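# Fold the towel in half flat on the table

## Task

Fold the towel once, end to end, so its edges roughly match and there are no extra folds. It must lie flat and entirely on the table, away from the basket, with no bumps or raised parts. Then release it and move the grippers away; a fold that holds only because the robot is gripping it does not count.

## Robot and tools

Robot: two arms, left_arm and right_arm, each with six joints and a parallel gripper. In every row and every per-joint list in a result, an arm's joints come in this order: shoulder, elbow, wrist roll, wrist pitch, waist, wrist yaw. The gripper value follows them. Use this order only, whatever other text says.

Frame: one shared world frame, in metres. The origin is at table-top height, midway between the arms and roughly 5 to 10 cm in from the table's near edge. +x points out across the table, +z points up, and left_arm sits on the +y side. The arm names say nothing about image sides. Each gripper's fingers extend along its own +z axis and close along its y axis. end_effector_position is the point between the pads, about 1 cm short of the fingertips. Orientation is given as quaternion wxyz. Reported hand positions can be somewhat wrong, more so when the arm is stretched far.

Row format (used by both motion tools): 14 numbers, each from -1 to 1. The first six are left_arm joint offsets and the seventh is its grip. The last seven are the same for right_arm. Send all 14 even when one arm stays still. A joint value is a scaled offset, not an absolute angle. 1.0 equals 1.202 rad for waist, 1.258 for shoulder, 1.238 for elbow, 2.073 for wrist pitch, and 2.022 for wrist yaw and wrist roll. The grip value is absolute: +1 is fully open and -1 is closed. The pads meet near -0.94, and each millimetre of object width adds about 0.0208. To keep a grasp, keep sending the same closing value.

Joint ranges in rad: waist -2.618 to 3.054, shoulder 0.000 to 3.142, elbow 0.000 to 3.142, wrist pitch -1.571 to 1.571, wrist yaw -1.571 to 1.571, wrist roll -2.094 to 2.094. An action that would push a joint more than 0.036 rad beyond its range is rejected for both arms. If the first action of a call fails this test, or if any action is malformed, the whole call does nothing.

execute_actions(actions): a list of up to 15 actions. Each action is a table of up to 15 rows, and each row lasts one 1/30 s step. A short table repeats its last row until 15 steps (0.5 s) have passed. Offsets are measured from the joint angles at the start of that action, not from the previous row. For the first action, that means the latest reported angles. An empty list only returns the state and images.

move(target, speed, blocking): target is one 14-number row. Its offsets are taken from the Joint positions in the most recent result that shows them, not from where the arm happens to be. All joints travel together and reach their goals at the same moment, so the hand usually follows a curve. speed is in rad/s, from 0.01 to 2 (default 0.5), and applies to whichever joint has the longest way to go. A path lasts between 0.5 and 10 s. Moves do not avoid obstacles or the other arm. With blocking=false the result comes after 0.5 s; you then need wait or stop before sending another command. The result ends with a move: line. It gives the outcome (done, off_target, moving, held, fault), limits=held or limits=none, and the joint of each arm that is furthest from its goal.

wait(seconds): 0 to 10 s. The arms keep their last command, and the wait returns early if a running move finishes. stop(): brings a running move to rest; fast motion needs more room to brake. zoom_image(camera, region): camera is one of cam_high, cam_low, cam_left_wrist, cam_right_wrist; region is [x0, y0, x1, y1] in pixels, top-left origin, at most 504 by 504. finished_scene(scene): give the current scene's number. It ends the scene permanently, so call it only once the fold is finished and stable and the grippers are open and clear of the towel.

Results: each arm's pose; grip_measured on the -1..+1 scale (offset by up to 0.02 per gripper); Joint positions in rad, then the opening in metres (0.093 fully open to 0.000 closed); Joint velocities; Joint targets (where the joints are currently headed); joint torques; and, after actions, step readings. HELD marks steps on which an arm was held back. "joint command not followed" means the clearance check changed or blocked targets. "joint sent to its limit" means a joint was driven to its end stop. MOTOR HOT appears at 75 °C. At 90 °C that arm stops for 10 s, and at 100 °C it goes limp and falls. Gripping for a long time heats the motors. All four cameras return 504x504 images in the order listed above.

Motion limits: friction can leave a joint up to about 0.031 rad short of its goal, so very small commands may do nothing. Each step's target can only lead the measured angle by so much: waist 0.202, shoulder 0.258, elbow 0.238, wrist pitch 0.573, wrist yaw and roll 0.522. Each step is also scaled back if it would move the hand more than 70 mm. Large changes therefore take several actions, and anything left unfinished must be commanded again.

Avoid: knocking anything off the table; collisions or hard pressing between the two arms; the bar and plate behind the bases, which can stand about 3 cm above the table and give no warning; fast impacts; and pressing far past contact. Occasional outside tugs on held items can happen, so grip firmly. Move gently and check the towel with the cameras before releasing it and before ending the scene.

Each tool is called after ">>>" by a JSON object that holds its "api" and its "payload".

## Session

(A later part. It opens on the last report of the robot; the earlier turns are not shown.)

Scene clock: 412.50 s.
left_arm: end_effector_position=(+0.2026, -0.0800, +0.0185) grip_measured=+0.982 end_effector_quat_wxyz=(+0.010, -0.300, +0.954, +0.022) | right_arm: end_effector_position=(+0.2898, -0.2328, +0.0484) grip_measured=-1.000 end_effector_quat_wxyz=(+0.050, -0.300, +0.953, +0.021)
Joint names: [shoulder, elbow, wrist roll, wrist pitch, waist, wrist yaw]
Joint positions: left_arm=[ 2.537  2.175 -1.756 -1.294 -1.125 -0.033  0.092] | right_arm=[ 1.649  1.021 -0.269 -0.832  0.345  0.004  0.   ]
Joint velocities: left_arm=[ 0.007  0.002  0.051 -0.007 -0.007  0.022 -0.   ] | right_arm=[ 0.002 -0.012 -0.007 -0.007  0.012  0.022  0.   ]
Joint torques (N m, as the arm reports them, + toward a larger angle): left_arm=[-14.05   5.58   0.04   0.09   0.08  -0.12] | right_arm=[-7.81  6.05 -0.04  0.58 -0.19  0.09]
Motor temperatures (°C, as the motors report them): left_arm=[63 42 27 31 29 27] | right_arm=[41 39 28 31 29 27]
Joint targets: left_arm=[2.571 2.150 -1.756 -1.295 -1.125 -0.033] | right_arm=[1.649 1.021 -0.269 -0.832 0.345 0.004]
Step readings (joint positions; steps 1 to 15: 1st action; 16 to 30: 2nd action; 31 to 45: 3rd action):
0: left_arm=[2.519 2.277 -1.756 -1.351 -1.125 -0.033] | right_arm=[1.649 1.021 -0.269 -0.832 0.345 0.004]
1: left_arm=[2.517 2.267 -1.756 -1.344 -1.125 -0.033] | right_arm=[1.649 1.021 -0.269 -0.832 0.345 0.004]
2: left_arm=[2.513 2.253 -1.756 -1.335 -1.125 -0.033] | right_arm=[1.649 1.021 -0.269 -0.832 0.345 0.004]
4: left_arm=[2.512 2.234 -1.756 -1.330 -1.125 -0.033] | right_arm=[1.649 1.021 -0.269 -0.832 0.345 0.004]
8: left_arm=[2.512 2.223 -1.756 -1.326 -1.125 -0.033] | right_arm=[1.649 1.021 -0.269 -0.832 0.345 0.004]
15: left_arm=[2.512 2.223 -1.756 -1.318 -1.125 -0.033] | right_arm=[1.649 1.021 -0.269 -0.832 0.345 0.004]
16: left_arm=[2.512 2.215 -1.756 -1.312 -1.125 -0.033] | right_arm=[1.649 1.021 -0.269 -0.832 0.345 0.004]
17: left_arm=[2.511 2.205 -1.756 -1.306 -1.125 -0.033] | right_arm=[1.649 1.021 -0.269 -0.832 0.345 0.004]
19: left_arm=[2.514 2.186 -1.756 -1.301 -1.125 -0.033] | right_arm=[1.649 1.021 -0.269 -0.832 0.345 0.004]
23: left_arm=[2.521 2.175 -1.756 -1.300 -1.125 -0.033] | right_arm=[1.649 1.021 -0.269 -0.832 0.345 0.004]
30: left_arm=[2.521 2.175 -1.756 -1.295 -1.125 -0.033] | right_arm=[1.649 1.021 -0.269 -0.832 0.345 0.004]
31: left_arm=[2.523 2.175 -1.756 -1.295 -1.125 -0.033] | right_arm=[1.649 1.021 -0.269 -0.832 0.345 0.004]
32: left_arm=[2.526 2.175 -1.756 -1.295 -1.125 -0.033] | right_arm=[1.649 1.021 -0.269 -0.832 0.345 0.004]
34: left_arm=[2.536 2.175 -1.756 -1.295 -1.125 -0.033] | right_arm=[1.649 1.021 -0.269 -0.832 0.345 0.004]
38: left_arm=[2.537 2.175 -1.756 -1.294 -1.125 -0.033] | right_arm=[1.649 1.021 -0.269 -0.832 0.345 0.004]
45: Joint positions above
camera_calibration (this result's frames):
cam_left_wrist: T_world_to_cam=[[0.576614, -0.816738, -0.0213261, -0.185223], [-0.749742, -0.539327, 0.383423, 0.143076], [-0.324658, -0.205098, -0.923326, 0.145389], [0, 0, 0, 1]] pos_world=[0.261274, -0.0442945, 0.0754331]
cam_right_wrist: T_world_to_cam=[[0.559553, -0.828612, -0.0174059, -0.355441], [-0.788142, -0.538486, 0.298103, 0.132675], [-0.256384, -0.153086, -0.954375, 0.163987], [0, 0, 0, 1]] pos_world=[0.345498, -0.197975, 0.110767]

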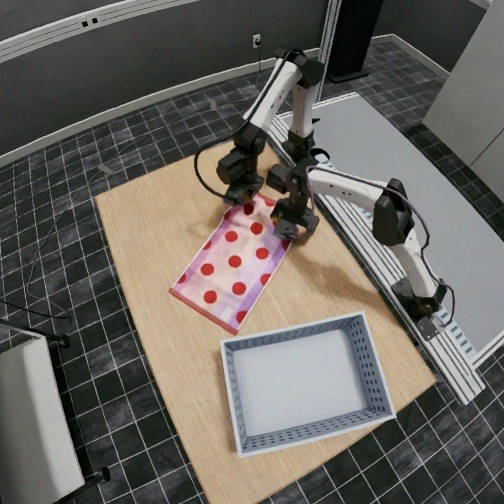

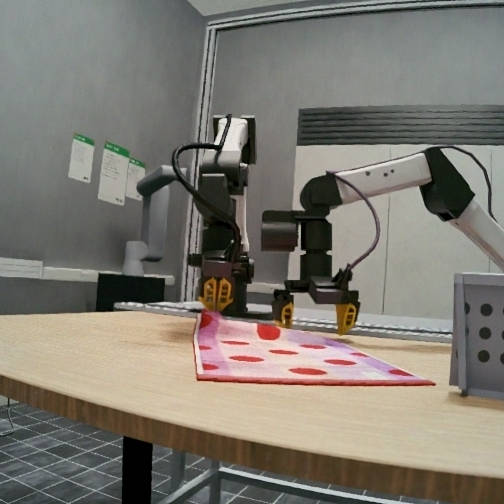

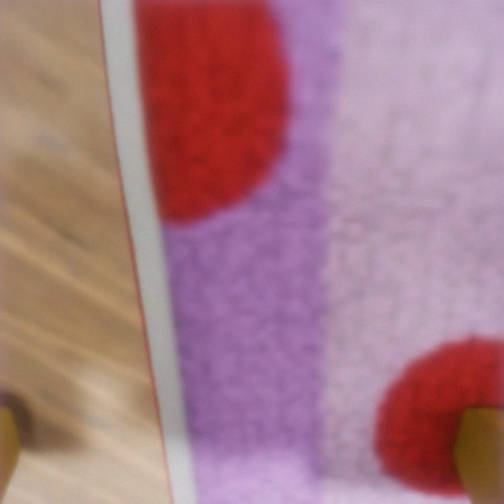

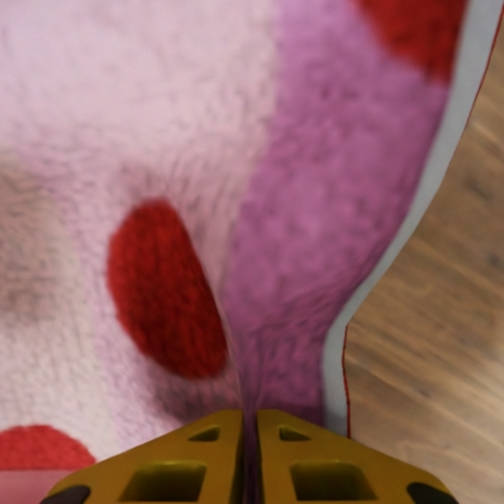

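>>> {"api": "execute_actions", "payload": {"actions": [[[0.04,0,0,0,0,0,0.3, 0,0,0,0,0,0,-1]],[[0.04,0,0,0,0,0,-0.4, 0,0,0,0,0,0,-1]],[[0.04,0,0,0,0,0,-1, 0,0,0,0,0,0,-1]],[[0.02,0,0,0,0,0,-1, 0,0,0,0,0,0,-1]],[[-0.01,0.08,0,-0.04,0,0,-1, 0,0,0,0,0,0,-1]],[[-0.04,0.04,0,-0.03,0,0,-1, 0,0,0,0,0,0,-1]]]}}

Scene clock: 423.63 s.
left_arm: end_effector_position=(+0.2108, -0.0949, +0.0910) grip_measured=-1.000 end_effector_quat_wxyz=(+0.020, -0.301, +0.952, -0.044) | right_arm: end_effector_position=(+0.2888, -0.2300, +0.0486) grip_measured=-1.000 end_effector_quat_wxyz=(+0.049, -0.300, +0.952, +0.030)
Joint names: [shoulder, elbow, wrist roll, wrist pitch, waist, wrist yaw]
Joint positions: left_arm=[ 2.456  2.313 -1.756 -1.379 -1.125 -0.037  0.   ] | right_arm=[ 1.649  1.021 -0.269 -0.832  0.345 -0.014  0.   ]
Joint velocities: left_arm=[-0.012 -0.007  0.051 -0.007  0.007 -0.037  0.   ] | right_arm=[ 0.017  0.002  0.081  0.022  0.002 -0.051  0.   ]
Joint torques (N m, as the arm reports them, + toward a larger angle): left_arm=[-15.62   8.3    0.05   0.3    0.    -0.1 ] | right_arm=[-7.81  6.05 -0.04  0.58 -0.19  0.08]
Motor temperatures (°C, as the motors report them): left_arm=[62 41 27 31 29 27] | right_arm=[41 39 28 31 29 27]
Joint targets: left_arm=[2.467 2.318 -1.756 -1.390 -1.125 -0.037] | right_arm=[1.649 1.021 -0.269 -0.832 0.345 -0.014]
Step readings (joint positions; steps 1 to 15: 1st action; 16 to 30: 2nd action; 31 to 45: 3rd action; 46 to 60: 4th action; 61 to 75: 5th action; 76 to 90: 6th action):
0: left_arm=[2.537 2.175 -1.756 -1.294 -1.125 -0.033] | right_arm=[1.649 1.021 -0.269 -0.832 0.345 0.004]
1: left_arm=[2.537 2.175 -1.756 -1.293 -1.125 -0.033] | right_arm=[1.649 1.021 -0.269 -0.832 0.345 0.004]
2: left_arm=[2.538 2.175 -1.756 -1.289 -1.125 -0.033] | right_arm=[1.649 1.021 -0.269 -0.832 0.345 0.004]
4: left_arm=[2.540 2.175 -1.756 -1.277 -1.125 -0.034] | right_arm=[1.649 1.021 -0.269 -0.832 0.345 0.004]
8: left_arm=[2.540 2.175 -1.756 -1.276 -1.125 -0.036] | right_arm=[1.649 1.021 -0.269 -0.832 0.345 0.004]
15: left_arm=[2.540 2.175 -1.756 -1.276 -1.125 -0.036] | right_arm=[1.649 1.021 -0.269 -0.832 0.345 0.004]
16: left_arm=[2.540 2.175 -1.756 -1.273 -1.125 -0.036] | right_arm=[1.649 1.021 -0.269 -0.832 0.345 0.004]
17: left_arm=[2.540 2.175 -1.756 -1.266 -1.125 -0.036] | right_arm=[1.649 1.021 -0.269 -0.832 0.345 0.004]
19: left_arm=[2.541 2.175 -1.756 -1.260 -1.125 -0.036] | right_arm=[1.649 1.021 -0.269 -0.832 0.345 0.004]
23: left_arm=[2.541 2.175 -1.756 -1.259 -1.125 -0.037] | right_arm=[1.649 1.021 -0.269 -0.832 0.345 0.004]
30: left_arm=[2.541 2.175 -1.756 -1.259 -1.125 -0.037] | right_arm=[1.649 1.021 -0.269 -0.832 0.345 0.004]
31: left_arm=[2.541 2.175 -1.756 -1.257 -1.125 -0.037] | right_arm=[1.649 1.021 -0.269 -0.832 0.345 0.004]
32: left_arm=[2.541 2.175 -1.756 -1.257 -1.125 -0.037] | right_arm=[1.649 1.021 -0.269 -0.832 0.345 0.004]
34: left_arm=[2.541 2.175 -1.756 -1.255 -1.125 -0.037] | right_arm=[1.649 1.021 -0.269 -0.832 0.345 -0.002]
38: left_arm=[2.541 2.175 -1.756 -1.255 -1.125 -0.037] | right_arm=[1.649 1.021 -0.269 -0.832 0.345 -0.006]
45: left_arm=[2.541 2.175 -1.756 -1.255 -1.125 -0.037] | right_arm=[1.649 1.021 -0.269 -0.832 0.345 -0.007]
46: left_arm=[2.541 2.175 -1.756 -1.255 -1.125 -0.037] | right_arm=[1.649 1.021 -0.269 -0.832 0.345 -0.008]
47: left_arm=[2.541 2.175 -1.756 -1.255 -1.125 -0.037] | right_arm=[1.649 1.021 -0.269 -0.832 0.345 -0.009]
49: left_arm=[2.541 2.175 -1.756 -1.255 -1.125 -0.037] | right_arm=[1.649 1.021 -0.269 -0.832 0.345 -0.011]
53: left_arm=[2.541 2.175 -1.756 -1.255 -1.125 -0.037] | right_arm=[1.649 1.021 -0.269 -0.832 0.345 -0.012]
60: left_arm=[2.541 2.175 -1.756 -1.255 -1.125 -0.037] | right_arm=[1.649 1.021 -0.269 -0.832 0.345 -0.013]
61: left_arm=[2.541 2.193 -1.756 -1.269 -1.125 -0.037] | right_arm=[1.649 1.021 -0.269 -0.832 0.345 -0.014]
62: left_arm=[2.544 2.215 -1.756 -1.282 -1.125 -0.037] | right_arm=[1.649 1.021 -0.269 -0.832 0.345 -0.014]
64: left_arm=[2.537 2.248 -1.756 -1.299 -1.125 -0.037] | right_arm=[1.649 1.021 -0.269 -0.832 0.345 -0.014]
68: left_arm=[2.518 2.268 -1.756 -1.316 -1.125 -0.037] | right_arm=[1.649 1.021 -0.269 -0.832 0.345 -0.014]
75: left_arm=[2.518 2.268 -1.756 -1.328 -1.125 -0.037] | right_arm=[1.649 1.021 -0.269 -0.832 0.345 -0.014]
76: left_arm=[2.516 2.273 -1.756 -1.335 -1.125 -0.037] | right_arm=[1.649 1.021 -0.269 -0.832 0.345 -0.014]
77: left_arm=[2.513 2.280 -1.756 -1.346 -1.125 -0.037] | right_arm=[1.649 1.021 -0.269 -0.832 0.345 -0.014]
79: left_arm=[2.496 2.293 -1.756 -1.361 -1.125 -0.037] | right_arm=[1.649 1.021 -0.269 -0.832 0.345 -0.014]
83: left_arm=[2.461 2.310 -1.756 -1.372 -1.125 -0.037] | right_arm=[1.649 1.021 -0.269 -0.832 0.345 -0.014]
90: Joint positions above
camera_calibration (this result's frames):
cam_left_wrist: T_world_to_cam=[[0.575023, -0.810614, 0.110696, -0.211739], [-0.77223, -0.493081, 0.400664, 0.12095], [-0.270202, -0.315874, -0.909513, 0.188676], [0, 0, 0, 1]] pos_world=[0.266137, -0.0524027, 0.146582]
cam_right_wrist: T_world_to_cam=[[0.560889, -0.827166, -0.034654, -0.351733], [-0.785416, -0.544881, 0.293644, 0.131321], [-0.261774, -0.137484, -0.955287, 0.169486], [0, 0, 0, 1]] pos_world=[0.344792, -0.196085, 0.111157]

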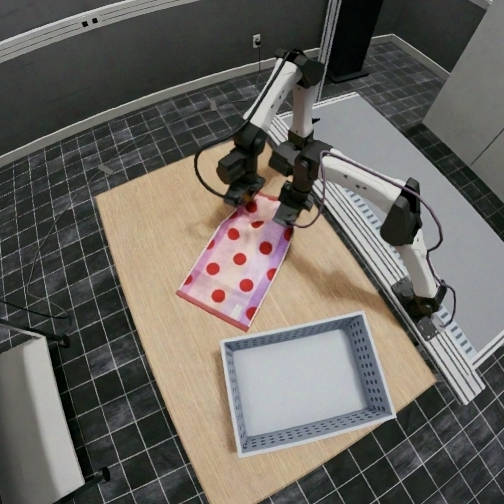

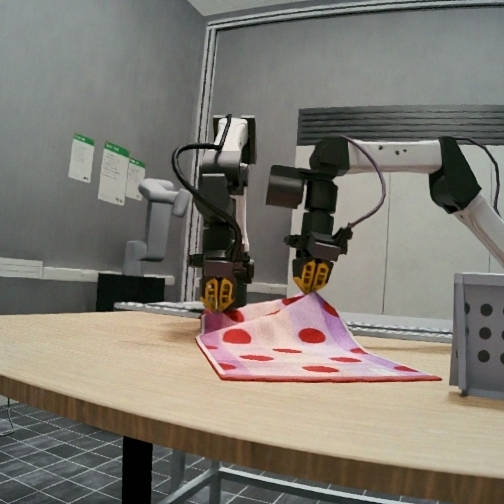

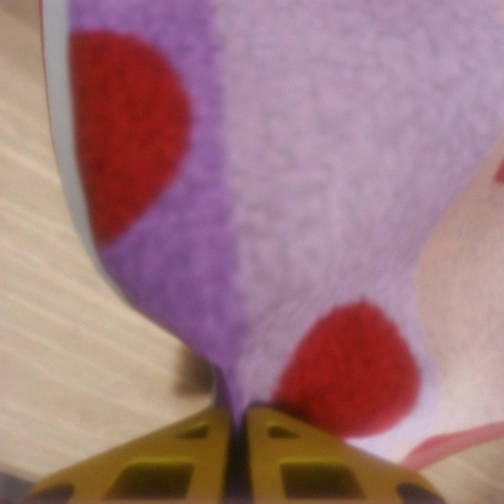

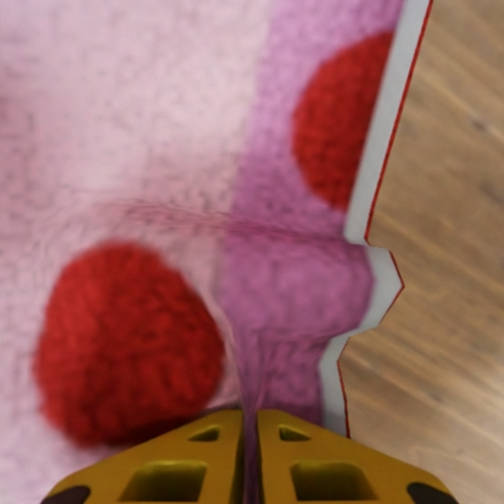

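>>> {"api": "move", "payload": {"target": [-0.44,-0.306,0.099,-0.048,-0.104,0,-1, -0.311,0.211,0.361,-0.286,0.351,0,-1], "speed": 0.3}}

Scene clock: 452.10 s.
left_arm: end_effector_position=(+0.1275, -0.0152, +0.2195) grip_measured=-1.000 end_effector_quat_wxyz=(+0.033, -0.153, +0.983, -0.100) | right_arm: end_effector_position=(+0.1708, -0.1816, +0.1949) grip_measured=-1.000 end_effector_quat_wxyz=(+0.046, -0.149, +0.985, +0.073)
Joint names: [shoulder, elbow, wrist roll, wrist pitch, waist, wrist yaw]
Joint positions: left_arm=[ 1.906  1.955 -1.565 -1.458 -1.239 -0.037  0.   ] | right_arm=[ 1.273  1.256  0.453 -1.403  0.756 -0.025  0.   ]
Joint velocities: left_arm=[-0.007 -0.007  0.037 -0.022  0.012 -0.095  0.   ] | right_arm=[ 0.002  0.017 -0.022  0.022  0.012 -0.022  0.   ]
Joint torques (N m, as the arm reports them, + toward a larger angle): left_arm=[-11.84   6.24   0.14   0.49  -0.67  -0.12] | right_arm=[-5.76  8.35  0.02  0.45  0.86  0.25]
Motor temperatures (°C, as the motors report them): left_arm=[63 42 27 30 29 27] | right_arm=[41 40 28 31 29 27]
Joint targets: left_arm=[1.902 1.934 -1.556 -1.479 -1.250 -0.037] | right_arm=[1.258 1.282 0.461 -1.425 0.767 -0.014]
move: off_target (left_arm, right_arm); limits=none; left_arm: farthest joint: the elbow, 0.021 radians from its target (0.379 radians at the start); right_arm: farthest joint: the elbow, 0.026 radians from its target (0.261 radians at the start)
camera_calibration (this result's frames):
cam_left_wrist: T_world_to_cam=[[0.298224, -0.928752, 0.220187, -0.103948], [-0.905727, -0.20256, 0.372329, 0.072154], [-0.3012, -0.310467, -0.901604, 0.310488], [0, 0, 0, 1]] pos_world=[0.189871, 0.0144701, 0.27596]
cam_right_wrist: T_world_to_cam=[[0.283943, -0.949057, -0.136626, -0.195398], [-0.904282, -0.312433, 0.290962, 0.0850916], [-0.318826, 0.0409317, -0.946929, 0.325553], [0, 0, 0, 1]] pos_world=[0.236223, -0.172184, 0.256821]

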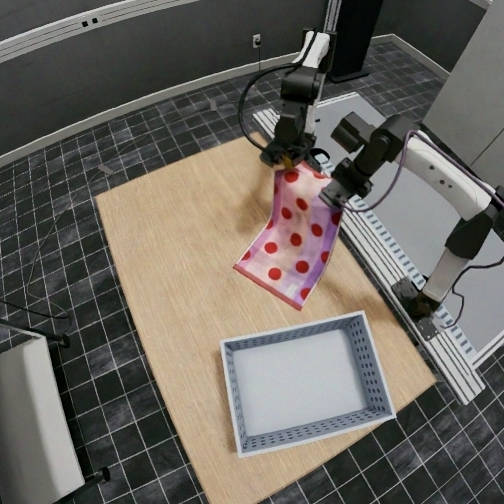

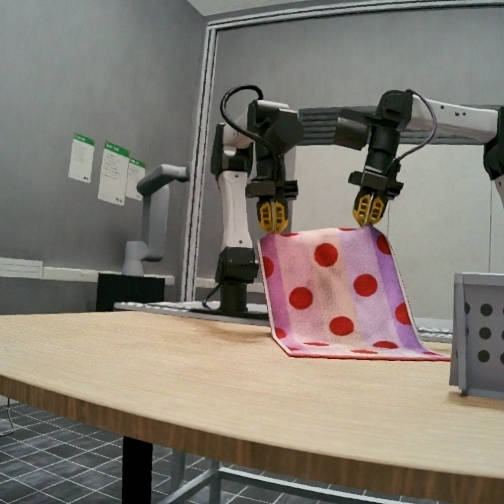

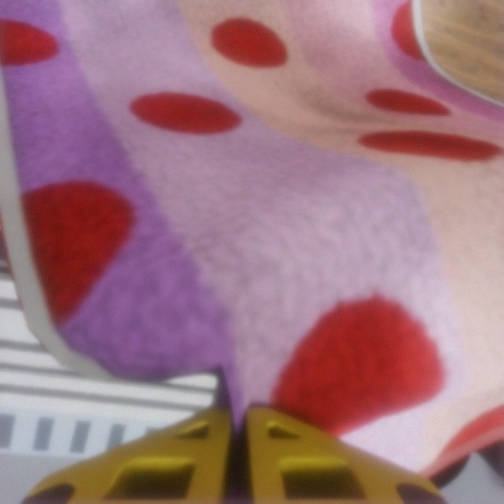

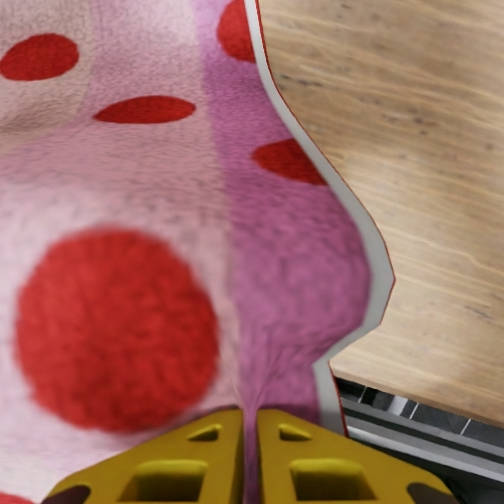

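>>> {"api": "move", "payload": {"target": [-0.234,-0.413,0.008,0.109,0.141,0,-1, 0.349,0.279,-0.08,0.055,0.012,0,-1], "speed": 0.3}}

Scene clock: 494.70 s.
left_arm: end_effector_position=(+0.1620, +0.0542, +0.1827) grip_measured=-1.000 end_effector_quat_wxyz=(+0.043, -0.229, +0.965, -0.121) | right_arm: end_effector_position=(+0.2480, -0.0982, +0.1759) grip_measured=-1.000 end_effector_quat_wxyz=(+0.037, -0.228, +0.970, +0.076)
Joint names: [shoulder, elbow, wrist roll, wrist pitch, waist, wrist yaw]
Joint positions: left_arm=[ 1.621  1.466 -1.559 -1.202 -1.077 -0.037  0.   ] | right_arm=[ 1.705  1.571  0.3   -1.303  0.763 -0.052  0.   ]
Joint velocities: left_arm=[-0.002 -0.002  0.007  0.007  0.002 -0.066  0.   ] | right_arm=[-0.007 -0.002  0.022 -0.022  0.002 -0.066  0.   ]
Joint torques (N m, as the arm reports them, + toward a larger angle): left_arm=[-9.57  6.58  0.13  0.48  0.81 -0.12] | right_arm=[-8.09  8.78 -0.11  0.76  0.49  0.44]
Motor temperatures (°C, as the motors report them): left_arm=[57 40 27 30 29 27] | right_arm=[39 42 28 30 29 27]
Joint targets: left_arm=[1.611 1.444 -1.549 -1.232 -1.070 -0.037] | right_arm=[1.712 1.601 0.291 -1.289 0.770 -0.025]
move: off_target (left_arm, right_arm); limits=none; left_arm: farthest joint: the wrist pitch, 0.030 radians from its target (0.226 radians at the start); right_arm: farthest joint: the elbow, 0.031 radians from its target (0.346 radians at the start)
camera_calibration (this result's frames):
cam_left_wrist: T_world_to_cam=[[0.434671, -0.859658, 0.268421, -0.0763382], [-0.869734, -0.323351, 0.372835, 0.131736], [-0.233717, -0.395516, -0.888225, 0.300504], [0, 0, 0, 1]] pos_world=[0.21799, 0.0958263, 0.23829]
cam_right_wrist: T_world_to_cam=[[0.433538, -0.890427, -0.138508, -0.171781], [-0.839842, -0.454966, 0.296094, 0.155644], [-0.326667, -0.0120432, -0.945063, 0.325208], [0, 0, 0, 1]] pos_world=[0.311424, -0.0782296, 0.237464]

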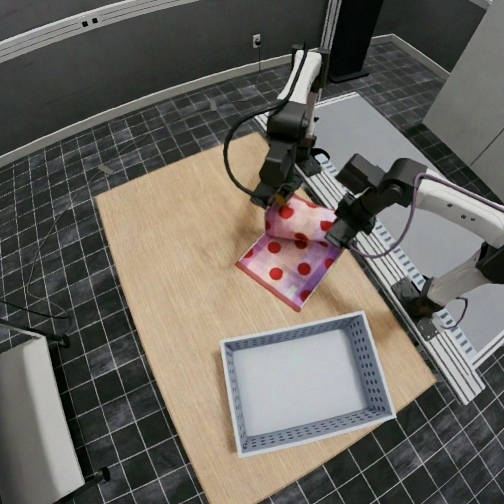

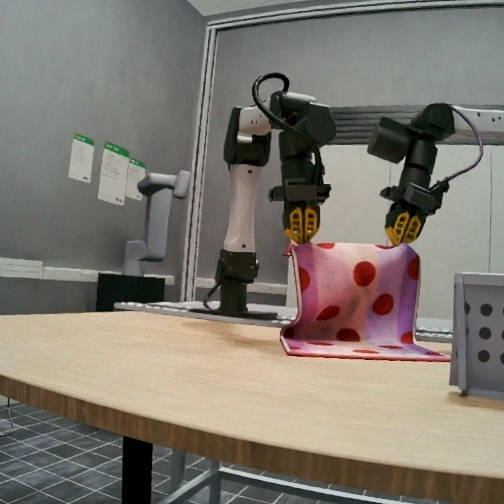

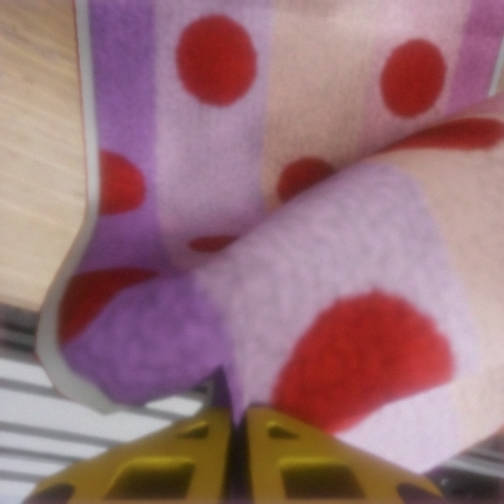

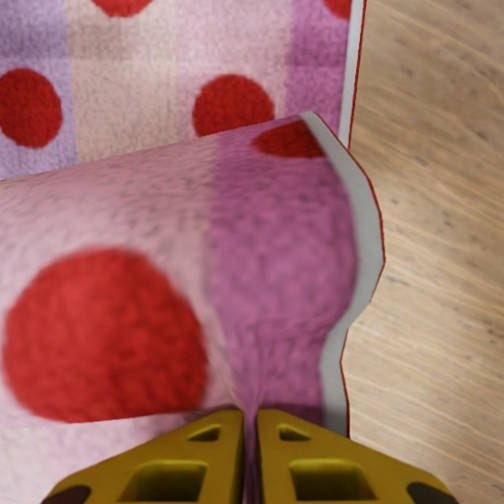

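>>> {"api": "move", "payload": {"target": [0,-0.074,0.109,0.023,0.18,0,-1, 0.181,0.186,-0.027,0.017,-0.032,0,-1], "speed": 0.3}}

Scene clock: 504.30 s.
left_arm: end_effector_position=(+0.2203, +0.0931, +0.1634) grip_measured=-1.000 end_effector_quat_wxyz=(+0.062, -0.229, +0.965, -0.108) | right_arm: end_effector_position=(+0.2941, -0.0629, +0.1563) grip_measured=-1.000 end_effector_quat_wxyz=(+0.036, -0.239, +0.967, +0.082)
Joint names: [shoulder, elbow, wrist roll, wrist pitch, waist, wrist yaw]
Joint positions: left_arm=[ 1.621  1.394 -1.348 -1.135 -0.867 -0.037  0.   ] | right_arm=[ 1.927  1.77   0.254 -1.28   0.738 -0.068  0.   ]
Joint velocities: left_arm=[-0.012 -0.017 -0.007 -0.037 -0.022 -0.066  0.   ] | right_arm=[-0.012 -0.012 -0.037 -0.095 -0.002 -0.022  0.   ]
Joint torques (N m, as the arm reports them, + toward a larger angle): left_arm=[-8.79  6.69  0.17  0.63  0.68 -0.12] | right_arm=[-10.47   8.8   -0.13   0.74  -1.49   0.28]
Motor temperatures (°C, as the motors report them): left_arm=[55 40 27 30 29 27] | right_arm=[39 43 28 30 29 27]
Joint targets: left_arm=[1.621 1.374 -1.338 -1.154 -0.861 -0.037] | right_arm=[1.933 1.801 0.245 -1.268 0.725 -0.052]
move: off_target (right_arm); limits=none; left_arm: farthest joint: the elbow, 0.020 radians from its target (0.091 radians at the start); right_arm: farthest joint: the elbow, 0.031 radians from its target (0.231 radians at the start)
camera_calibration (this result's frames):
cam_left_wrist: T_world_to_cam=[[0.43146, -0.866302, 0.25172, -0.0590369], [-0.878595, -0.340192, 0.335173, 0.211882], [-0.204728, -0.365774, -0.907907, 0.306385], [0, 0, 0, 1]] pos_world=[0.274356, 0.133004, 0.222013]
cam_right_wrist: T_world_to_cam=[[0.452948, -0.879051, -0.148685, -0.166502], [-0.828194, -0.476613, 0.294846, 0.211611], [-0.33005, -0.0104099, -0.943906, 0.323075], [0, 0, 0, 1]] pos_world=[0.357302, -0.0421435, 0.217804]

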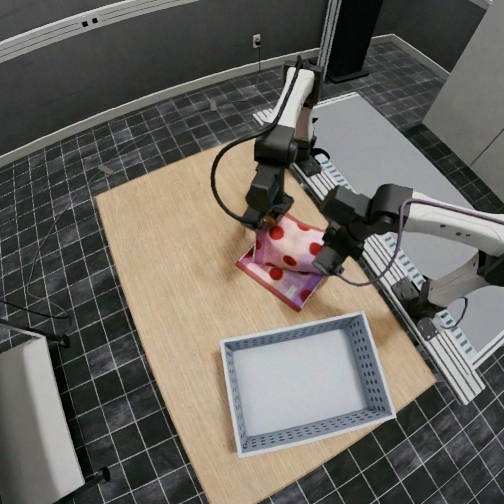

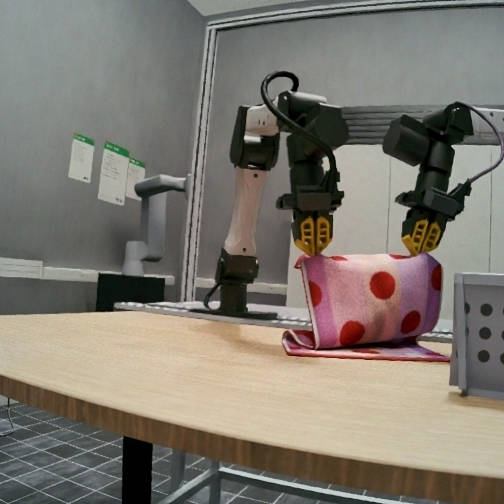

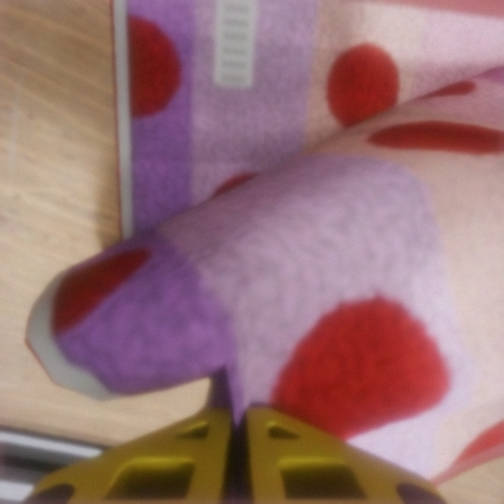

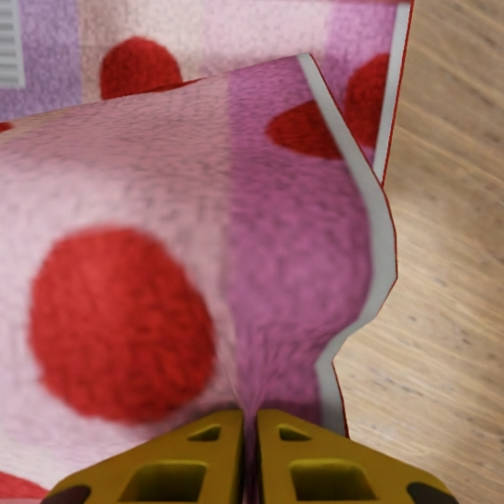

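>>> {"api": "move", "payload": {"target": [0.053,-0.10,0.076,0.075,0.118,0,-1, 0.144,0.09,-0.021,0.055,-0.032,0,-1], "speed": 0.3}}

Scene clock: 515.33 s.
left_arm: end_effector_position=(+0.2617, +0.1144, +0.1228) grip_measured=-1.000 end_effector_quat_wxyz=(+0.074, -0.225, +0.966, -0.101) | right_arm: end_effector_position=(+0.3315, -0.0395, +0.1117) grip_measured=-1.000 end_effector_quat_wxyz=(+0.034, -0.242, +0.966, +0.086)
Joint names: [shoulder, elbow, wrist roll, wrist pitch, waist, wrist yaw]
Joint positions: left_arm=[ 1.672  1.289 -1.204 -0.974 -0.733 -0.036  0.   ] | right_arm=[ 2.105  1.851  0.221 -1.184  0.712 -0.08   0.   ]
Joint velocities: left_arm=[ 0.002 -0.007 -0.066  0.007 -0.002 -0.066  0.   ] | right_arm=[-0.002 -0.007  0.037 -0.022  0.002  0.007  0.   ]
Joint torques (N m, as the arm reports them, + toward a larger angle): left_arm=[-7.99  6.92  0.14  0.8   0.73 -0.12] | right_arm=[-12.29   8.86  -0.12   0.8   -1.32   0.22]
Motor temperatures (°C, as the motors report them): left_arm=[54 40 27 30 29 27] | right_arm=[41 43 28 30 29 27]
Joint targets: left_arm=[1.688 1.271 -1.194 -0.980 -0.725 -0.037] | right_arm=[2.108 1.881 0.212 -1.166 0.700 -0.068]
move: off_target (right_arm); limits=none; left_arm: farthest joint: the elbow, 0.019 radians from its target (0.124 radians at the start); right_arm: farthest joint: the elbow, 0.031 radians from its target (0.111 radians at the start)
camera_calibration (this result's frames):
cam_left_wrist: T_world_to_cam=[[0.421531, -0.873563, 0.24331, -0.0437439], [-0.887295, -0.341963, 0.309465, 0.274789], [-0.187134, -0.346337, -0.919256, 0.280433], [0, 0, 0, 1]] pos_world=[0.314737, 0.152879, 0.183396]
cam_right_wrist: T_world_to_cam=[[0.459118, -0.874494, -0.156434, -0.170492], [-0.823353, -0.484993, 0.29474, 0.264927], [-0.333618, -0.00652029, -0.942686, 0.294708], [0, 0, 0, 1]] pos_world=[0.394724, -0.0186854, 0.173061]

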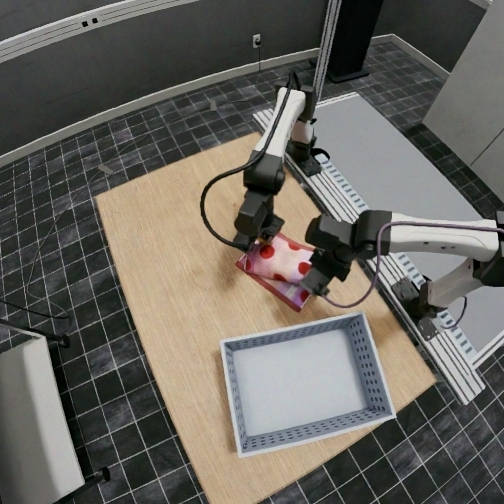

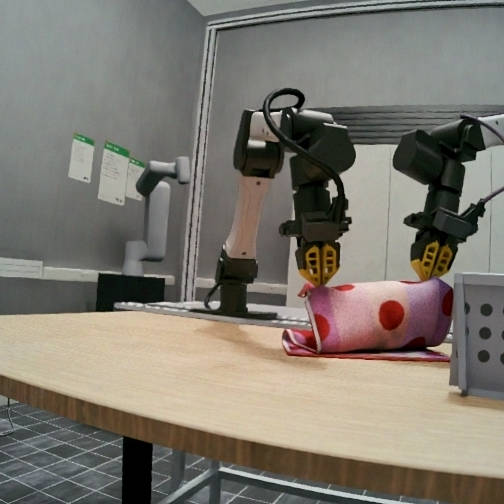

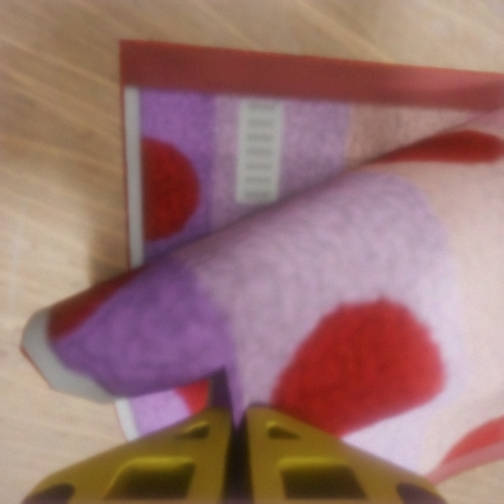

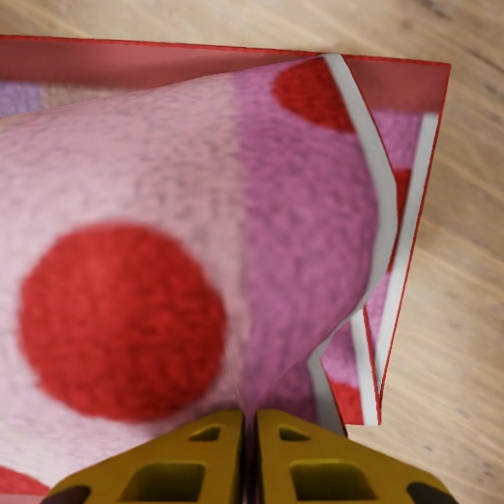

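>>> {"api": "move", "payload": {"target": [0.041,0.129,-0.378,-0.073,-0.63,0,-1, -0.677,-0.634,0.141,-0.014,0.227,0,-1], "speed": 0.4}}

Scene clock: 548.07 s.
left_arm: end_effector_position=(+0.0331, -0.0019, +0.1534) grip_measured=-1.000 end_effector_quat_wxyz=(+0.002, -0.227, +0.967, -0.120) | right_arm: end_effector_position=(+0.1298, -0.1360, +0.1563) grip_measured=-1.000 end_effector_quat_wxyz=(+0.029, -0.234, +0.966, +0.107)
Joint names: [shoulder, elbow, wrist roll, wrist pitch, waist, wrist yaw]
Joint positions: left_arm=[ 1.7    1.436 -1.962 -1.115 -1.484 -0.036  0.   ] | right_arm=[ 1.27   1.083  0.498 -1.215  0.972 -0.082  0.   ]
Joint velocities: left_arm=[ 0.002 -0.017  0.051 -0.066 -0.007  0.007  0.   ] | right_arm=[-0.017 -0.007 -0.022  0.037 -0.012 -0.11   0.   ]
Joint torques (N m, as the arm reports them, + toward a larger angle): left_arm=[-7.51  9.81 -0.01  0.63 -0.32 -0.12] | right_arm=[-5.99  5.29  0.02  0.71  1.05  0.11]
Motor temperatures (°C, as the motors report them): left_arm=[50 40 27 31 29 27] | right_arm=[46 44 28 31 29 27]
Joint targets: left_arm=[1.723 1.448 -1.968 -1.125 -1.490 -0.036] | right_arm=[1.253 1.066 0.506 -1.213 0.984 -0.080]
move: off_target (left_arm); limits=none; left_arm: farthest joint: the shoulder, 0.023 radians from its target (0.052 radians at the start); right_arm: farthest joint: the elbow, 0.017 radians from its target (0.784 radians at the start)
camera_calibration (this result's frames):
cam_left_wrist: T_world_to_cam=[[0.441791, -0.862698, 0.246117, -0.0575395], [-0.841893, -0.30392, 0.445924, 0.000277119], [-0.309898, -0.40421, -0.860568, 0.220361], [0, 0, 0, 1]] pos_world=[0.0939431, 0.0395172, 0.203674]
cam_right_wrist: T_world_to_cam=[[0.443353, -0.87346, -0.201261, -0.146155], [-0.823109, -0.485627, 0.294379, 0.0389206], [-0.354866, 0.035146, -0.934256, 0.275964], [0, 0, 0, 1]] pos_world=[0.194765, -0.118459, 0.216949]

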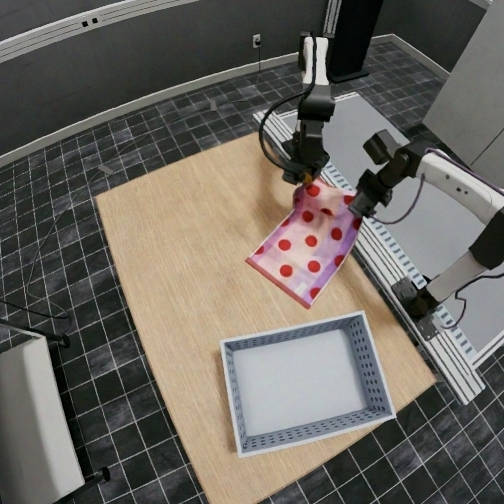

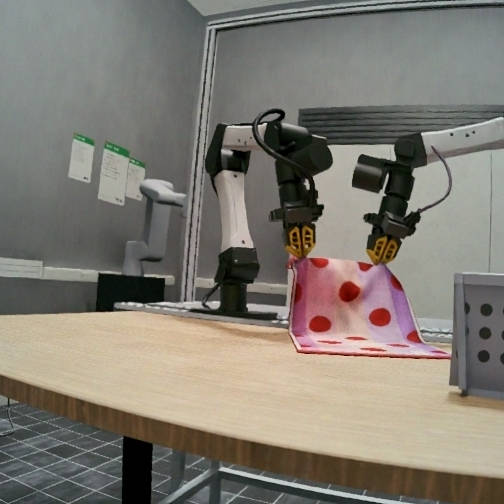

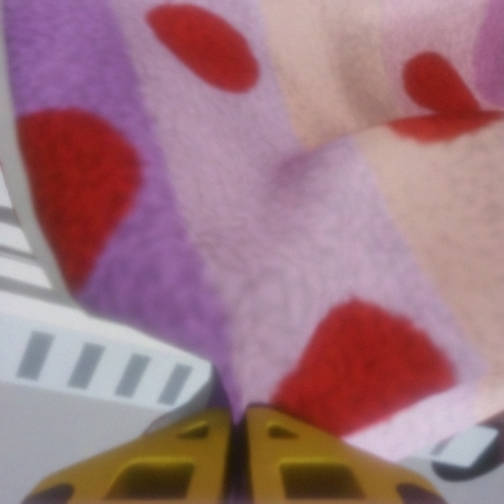

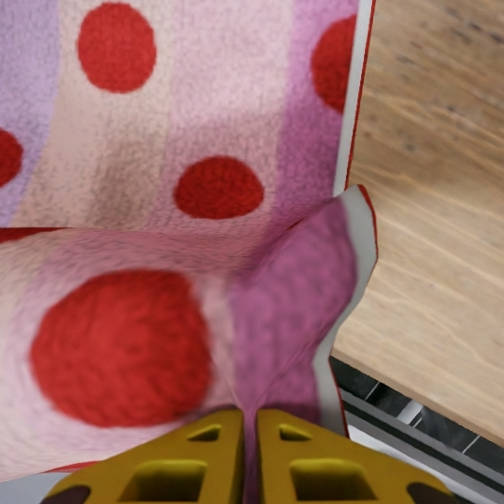

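>>> {"api": "move", "payload": {"target": [-0.04,-0.12,0.49,0.037,0.752,0,-1, 0.738,0.803,-0.078,-0.031,-0.201,0,-1], "speed": 0.4}}

Scene clock: 634.10 s.
left_arm: end_effector_position=(+0.2872, +0.1560, +0.1286) grip_measured=-1.000 end_effector_quat_wxyz=(+0.080, -0.186, +0.976, -0.085) | right_arm: end_effector_position=(+0.3386, -0.0101, +0.1272) grip_measured=-1.000 end_effector_quat_wxyz=(+0.035, -0.196, +0.974, +0.104)
Joint names: [shoulder, elbow, wrist roll, wrist pitch, waist, wrist yaw]
Joint positions: left_arm=[ 1.66   1.308 -0.98  -1.02  -0.588 -0.026  0.   ] | right_arm=[ 2.195  2.046  0.35  -1.262  0.744 -0.099  0.   ]
Joint velocities: left_arm=[-0.032 -0.007  0.051  0.007 -0.002  0.007  0.   ] | right_arm=[ 0.007  0.007  0.022 -0.051 -0.017  0.022  0.   ]
Joint torques (N m, as the arm reports them, + toward a larger angle): left_arm=[-10.15   6.65   0.08   0.64   0.85  -0.2 ] | right_arm=[-13.16   8.87  -0.13   0.5   -1.53   0.28]
Motor temperatures (°C, as the motors report them): left_arm=[46 44 27 30 29 27] | right_arm=[40 40 28 30 29 27]
Joint targets: left_arm=[1.650 1.287 -0.971 -1.038 -0.579 -0.036] | right_arm=[2.198 2.077 0.341 -1.279 0.730 -0.082]
move: off_target (left_arm, right_arm); limits=none; left_arm: farthest joint: the elbow, 0.021 radians from its target (0.148 radians at the start); right_arm: farthest joint: the elbow, 0.031 radians from its target (0.994 radians at the start)
camera_calibration (this result's frames):
cam_left_wrist: T_world_to_cam=[[0.351932, -0.912224, 0.20974, 0.0107531], [-0.913896, -0.286438, 0.287658, 0.311541], [-0.202331, -0.292917, -0.934485, 0.302908], [0, 0, 0, 1]] pos_world=[0.342219, 0.187773, 0.19119]
cam_right_wrist: T_world_to_cam=[[0.374057, -0.906439, -0.196087, -0.112101], [-0.860117, -0.418143, 0.292157, 0.293964], [-0.346815, 0.0593742, -0.936052, 0.316238], [0, 0, 0, 1]] pos_world=[0.404452, 0.00253024, 0.18815]

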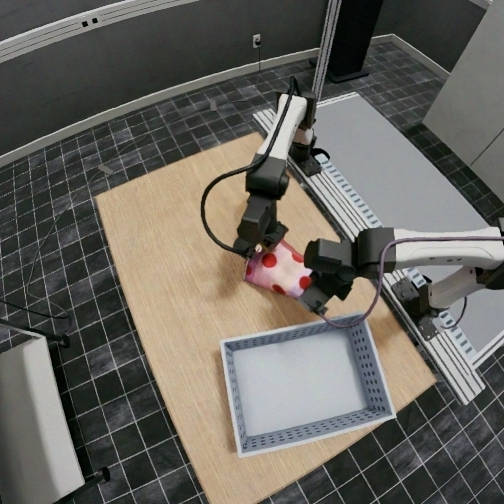

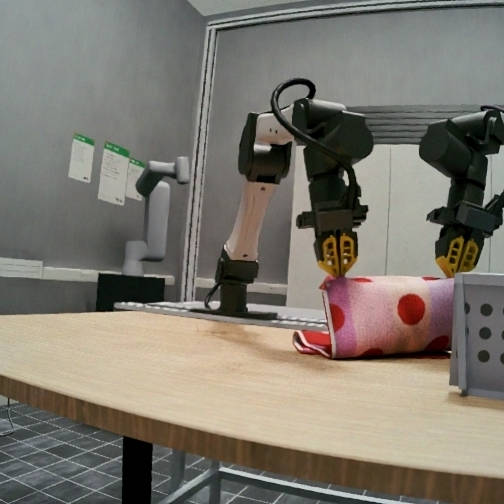

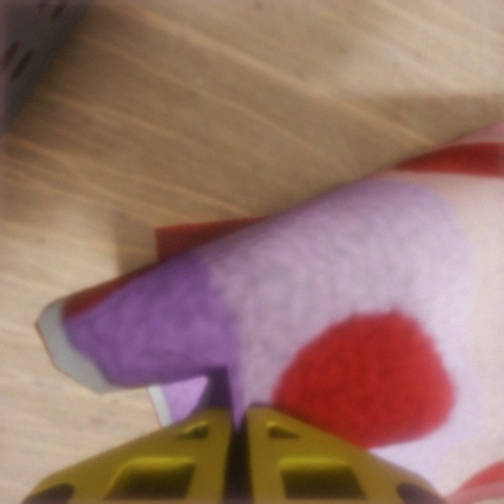

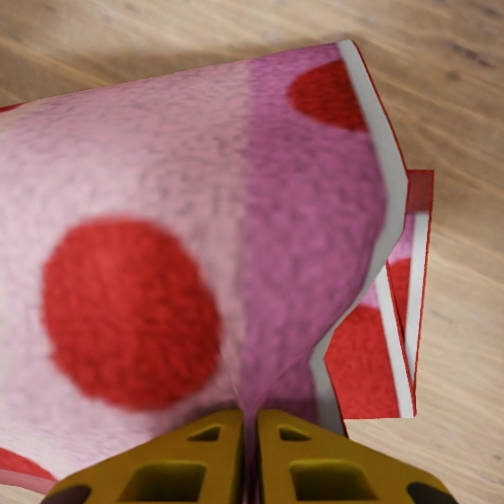

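>>> {"api": "move", "payload": {"target": [-0.231,0.335,-0.094,-0.161,-0.484,0,-1, -0.739,-0.271,0.386,-0.089,0.321,0.04,-1], "speed": 0.4}}

Scene clock: 748.67 s.
left_arm: end_effector_position=(+0.1230, +0.0727, +0.3263) grip_measured=-1.000 end_effector_quat_wxyz=(+0.124, +0.003, +0.954, -0.274) | right_arm: end_effector_position=(+0.1278, -0.0995, +0.3436) grip_measured=-1.000 end_effector_quat_wxyz=(+0.103, +0.005, +0.953, +0.283)
Joint names: [shoulder, elbow, wrist roll, wrist pitch, waist, wrist yaw]
Joint positions: left_arm=[ 1.372  1.713 -1.164 -1.345 -1.16  -0.023  0.   ] | right_arm=[ 1.274  1.733  1.123 -1.444  1.117 -0.027  0.   ]
Joint velocities: left_arm=[-0.017 -0.007 -0.051 -0.051 -0.012 -0.022  0.   ] | right_arm=[ 0.012  0.007 -0.007 -0.007  0.012 -0.022  0.   ]
Joint torques (N m, as the arm reports them, + toward a larger angle): left_arm=[-5.51  8.96  0.04  1.49 -0.61 -0.11] | right_arm=[-4.44  4.03 -0.01  1.34  1.07  0.25]
Motor temperatures (°C, as the motors report them): left_arm=[47 41 27 31 29 27] | right_arm=[54 45 28 30 29 27]
Joint targets: left_arm=[1.369 1.723 -1.170 -1.353 -1.170 -0.026] | right_arm=[1.266 1.711 1.130 -1.446 1.130 -0.019]
move: off_target (right_arm); limits=none; left_arm: farthest joint: the waist, 0.010 radians from its target (0.582 radians at the start); right_arm: farthest joint: the elbow, 0.023 radians from its target (0.335 radians at the start)
camera_calibration (this result's frames):
cam_left_wrist: T_world_to_cam=[[-0.0724503, -0.841236, 0.535792, -0.108257], [-0.979516, 0.161211, 0.120663, 0.110771], [-0.187882, -0.516075, -0.835684, 0.412204], [0, 0, 0, 1]] pos_world=[0.178104, 0.103801, 0.38911]
cam_right_wrist: T_world_to_cam=[[0.0332792, -0.835343, -0.548721, 0.099906], [-0.97787, -0.140678, 0.154853, 0.101844], [-0.206548, 0.531425, -0.821538, 0.440662], [0, 0, 0, 1]] pos_world=[0.187284, -0.136396, 0.401071]

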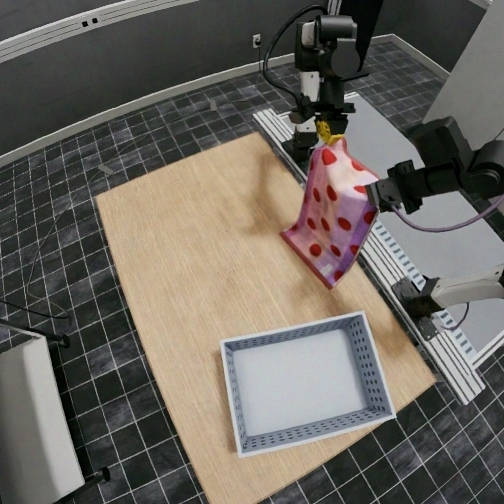

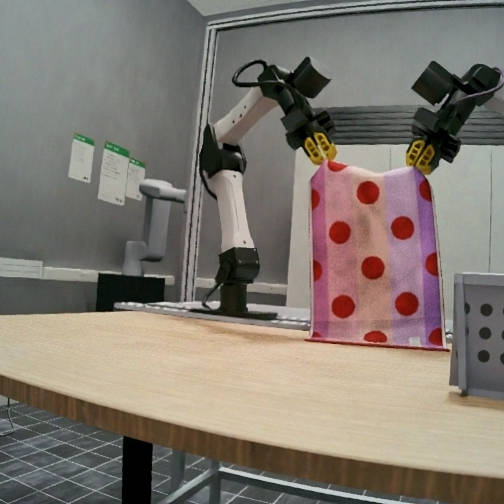

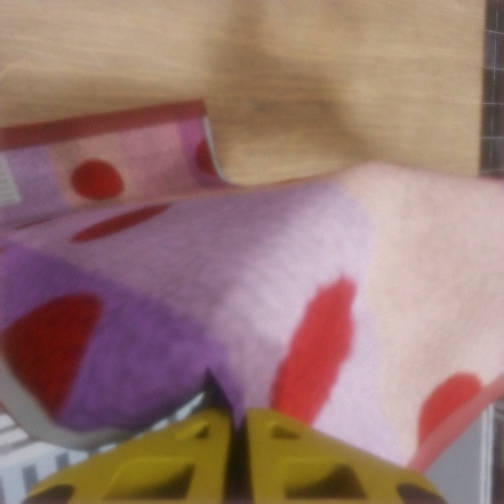

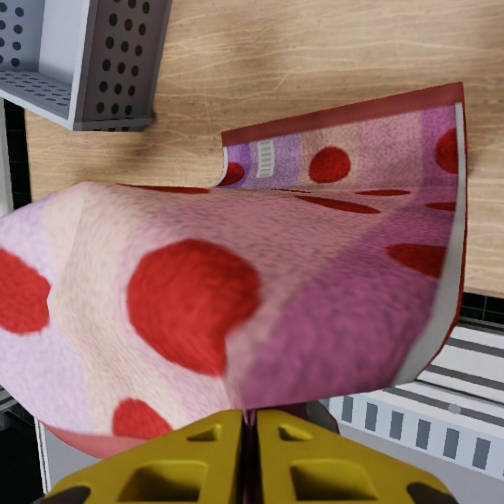

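>>> {"api": "move", "payload": {"target": [0.403,0.372,0.294,0.025,0.491,0,-1, 0.456,0.366,-0.276,0.051,-0.459,0,-1], "speed": 0.35}}

Scene clock: 771.57 s.
left_arm: end_effector_position=(+0.3698, +0.0958, +0.3121) grip_measured=-1.000 end_effector_quat_wxyz=(+0.241, +0.013, +0.952, -0.189) | right_arm: end_effector_position=(+0.3689, -0.0936, +0.3037) grip_measured=-1.000 end_effector_quat_wxyz=(+0.199, -0.007, +0.961, +0.193)
Joint names: [shoulder, elbow, wrist roll, wrist pitch, waist, wrist yaw]
Joint positions: left_arm=[ 1.871  2.158 -0.579 -1.27  -0.59   0.014  0.   ] | right_arm=[ 1.849  2.155  0.575 -1.326  0.585 -0.067  0.   ]
Joint velocities: left_arm=[ 0.002 -0.022  0.022 -0.037 -0.017  0.007  0.   ] | right_arm=[-0.007 -0.017 -0.007 -0.037  0.007 -0.051  0.   ]
Joint torques (N m, as the arm reports them, + toward a larger angle): left_arm=[-10.55   9.97   0.12   1.4    1.76  -0.44] | right_arm=[-10.21   8.63  -0.13   1.2   -2.14   0.6 ]
Motor temperatures (°C, as the motors report them): left_arm=[44 42 27 32 29 27] | right_arm=[47 42 28 31 29 27]
Joint targets: left_arm=[1.879 2.174 -0.570 -1.293 -0.570 -0.023] | right_arm=[1.848 2.186 0.565 -1.338 0.565 -0.027]
move: off_target (left_arm, right_arm); limits=none; left_arm: farthest joint: the wrist yaw, 0.037 radians from its target (0.000 radians at the start); right_arm: farthest joint: the wrist yaw, 0.040 radians from its target (0.000 radians at the start)
camera_calibration (this result's frames):
cam_left_wrist: T_world_to_cam=[[-0.11788, -0.922535, 0.367468, 0.0137539], [-0.991888, 0.0916631, -0.0880657, 0.426964], [0.0475605, -0.374868, -0.925857, 0.386134], [0, 0, 0, 1]] pos_world=[0.406757, 0.118301, 0.390051]
cam_right_wrist: T_world_to_cam=[[0.0772277, -0.921788, -0.379926, -0.000620286], [-0.99682, -0.0788879, -0.0112239, 0.407813], [-0.0196254, 0.379584, -0.924949, 0.402841], [0, 0, 0, 1]] pos_world=[0.41447, -0.121312, 0.376949]

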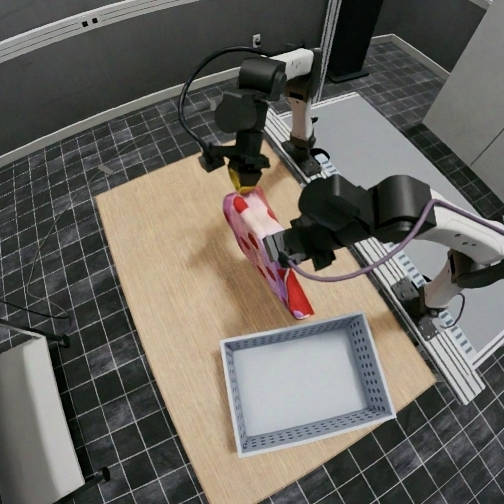

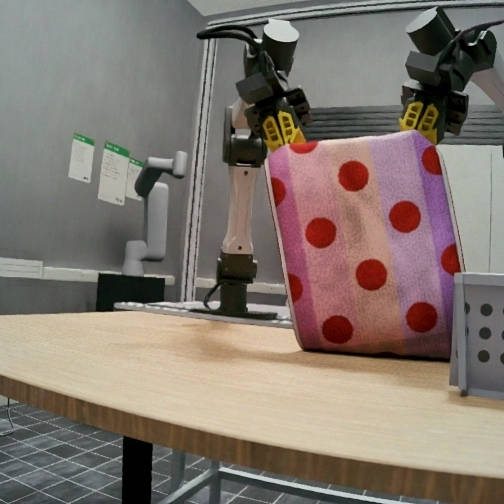

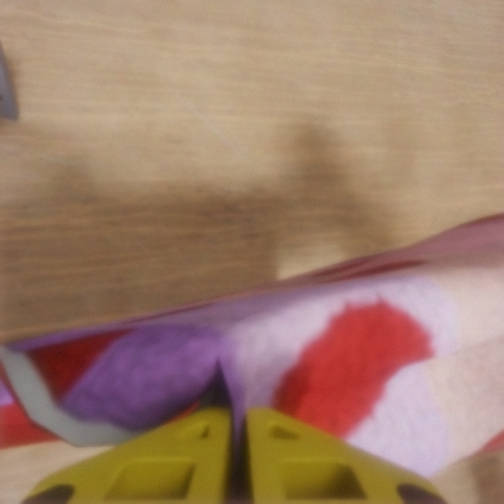

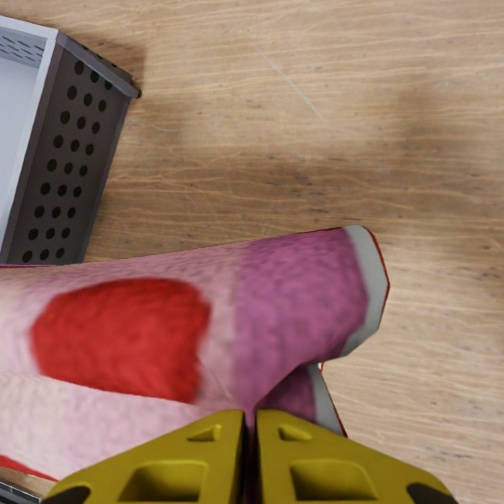

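>>> {"api": "zoom_image", "payload": {"camera": "cam_high", "region": [200,160,380,340]}}

Region (200, 160, 380, 340) of cam_high's 504x504 image, scaled by 2.800, with more detail than that image has.

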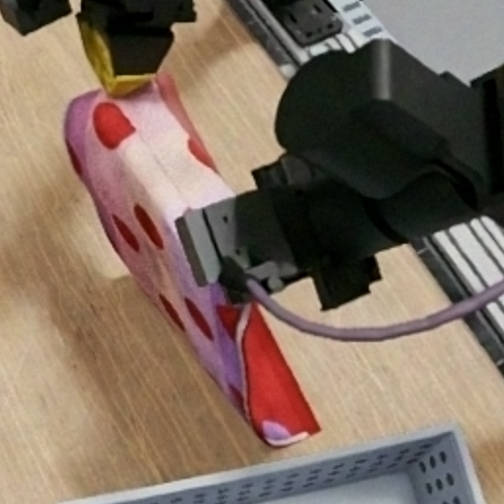

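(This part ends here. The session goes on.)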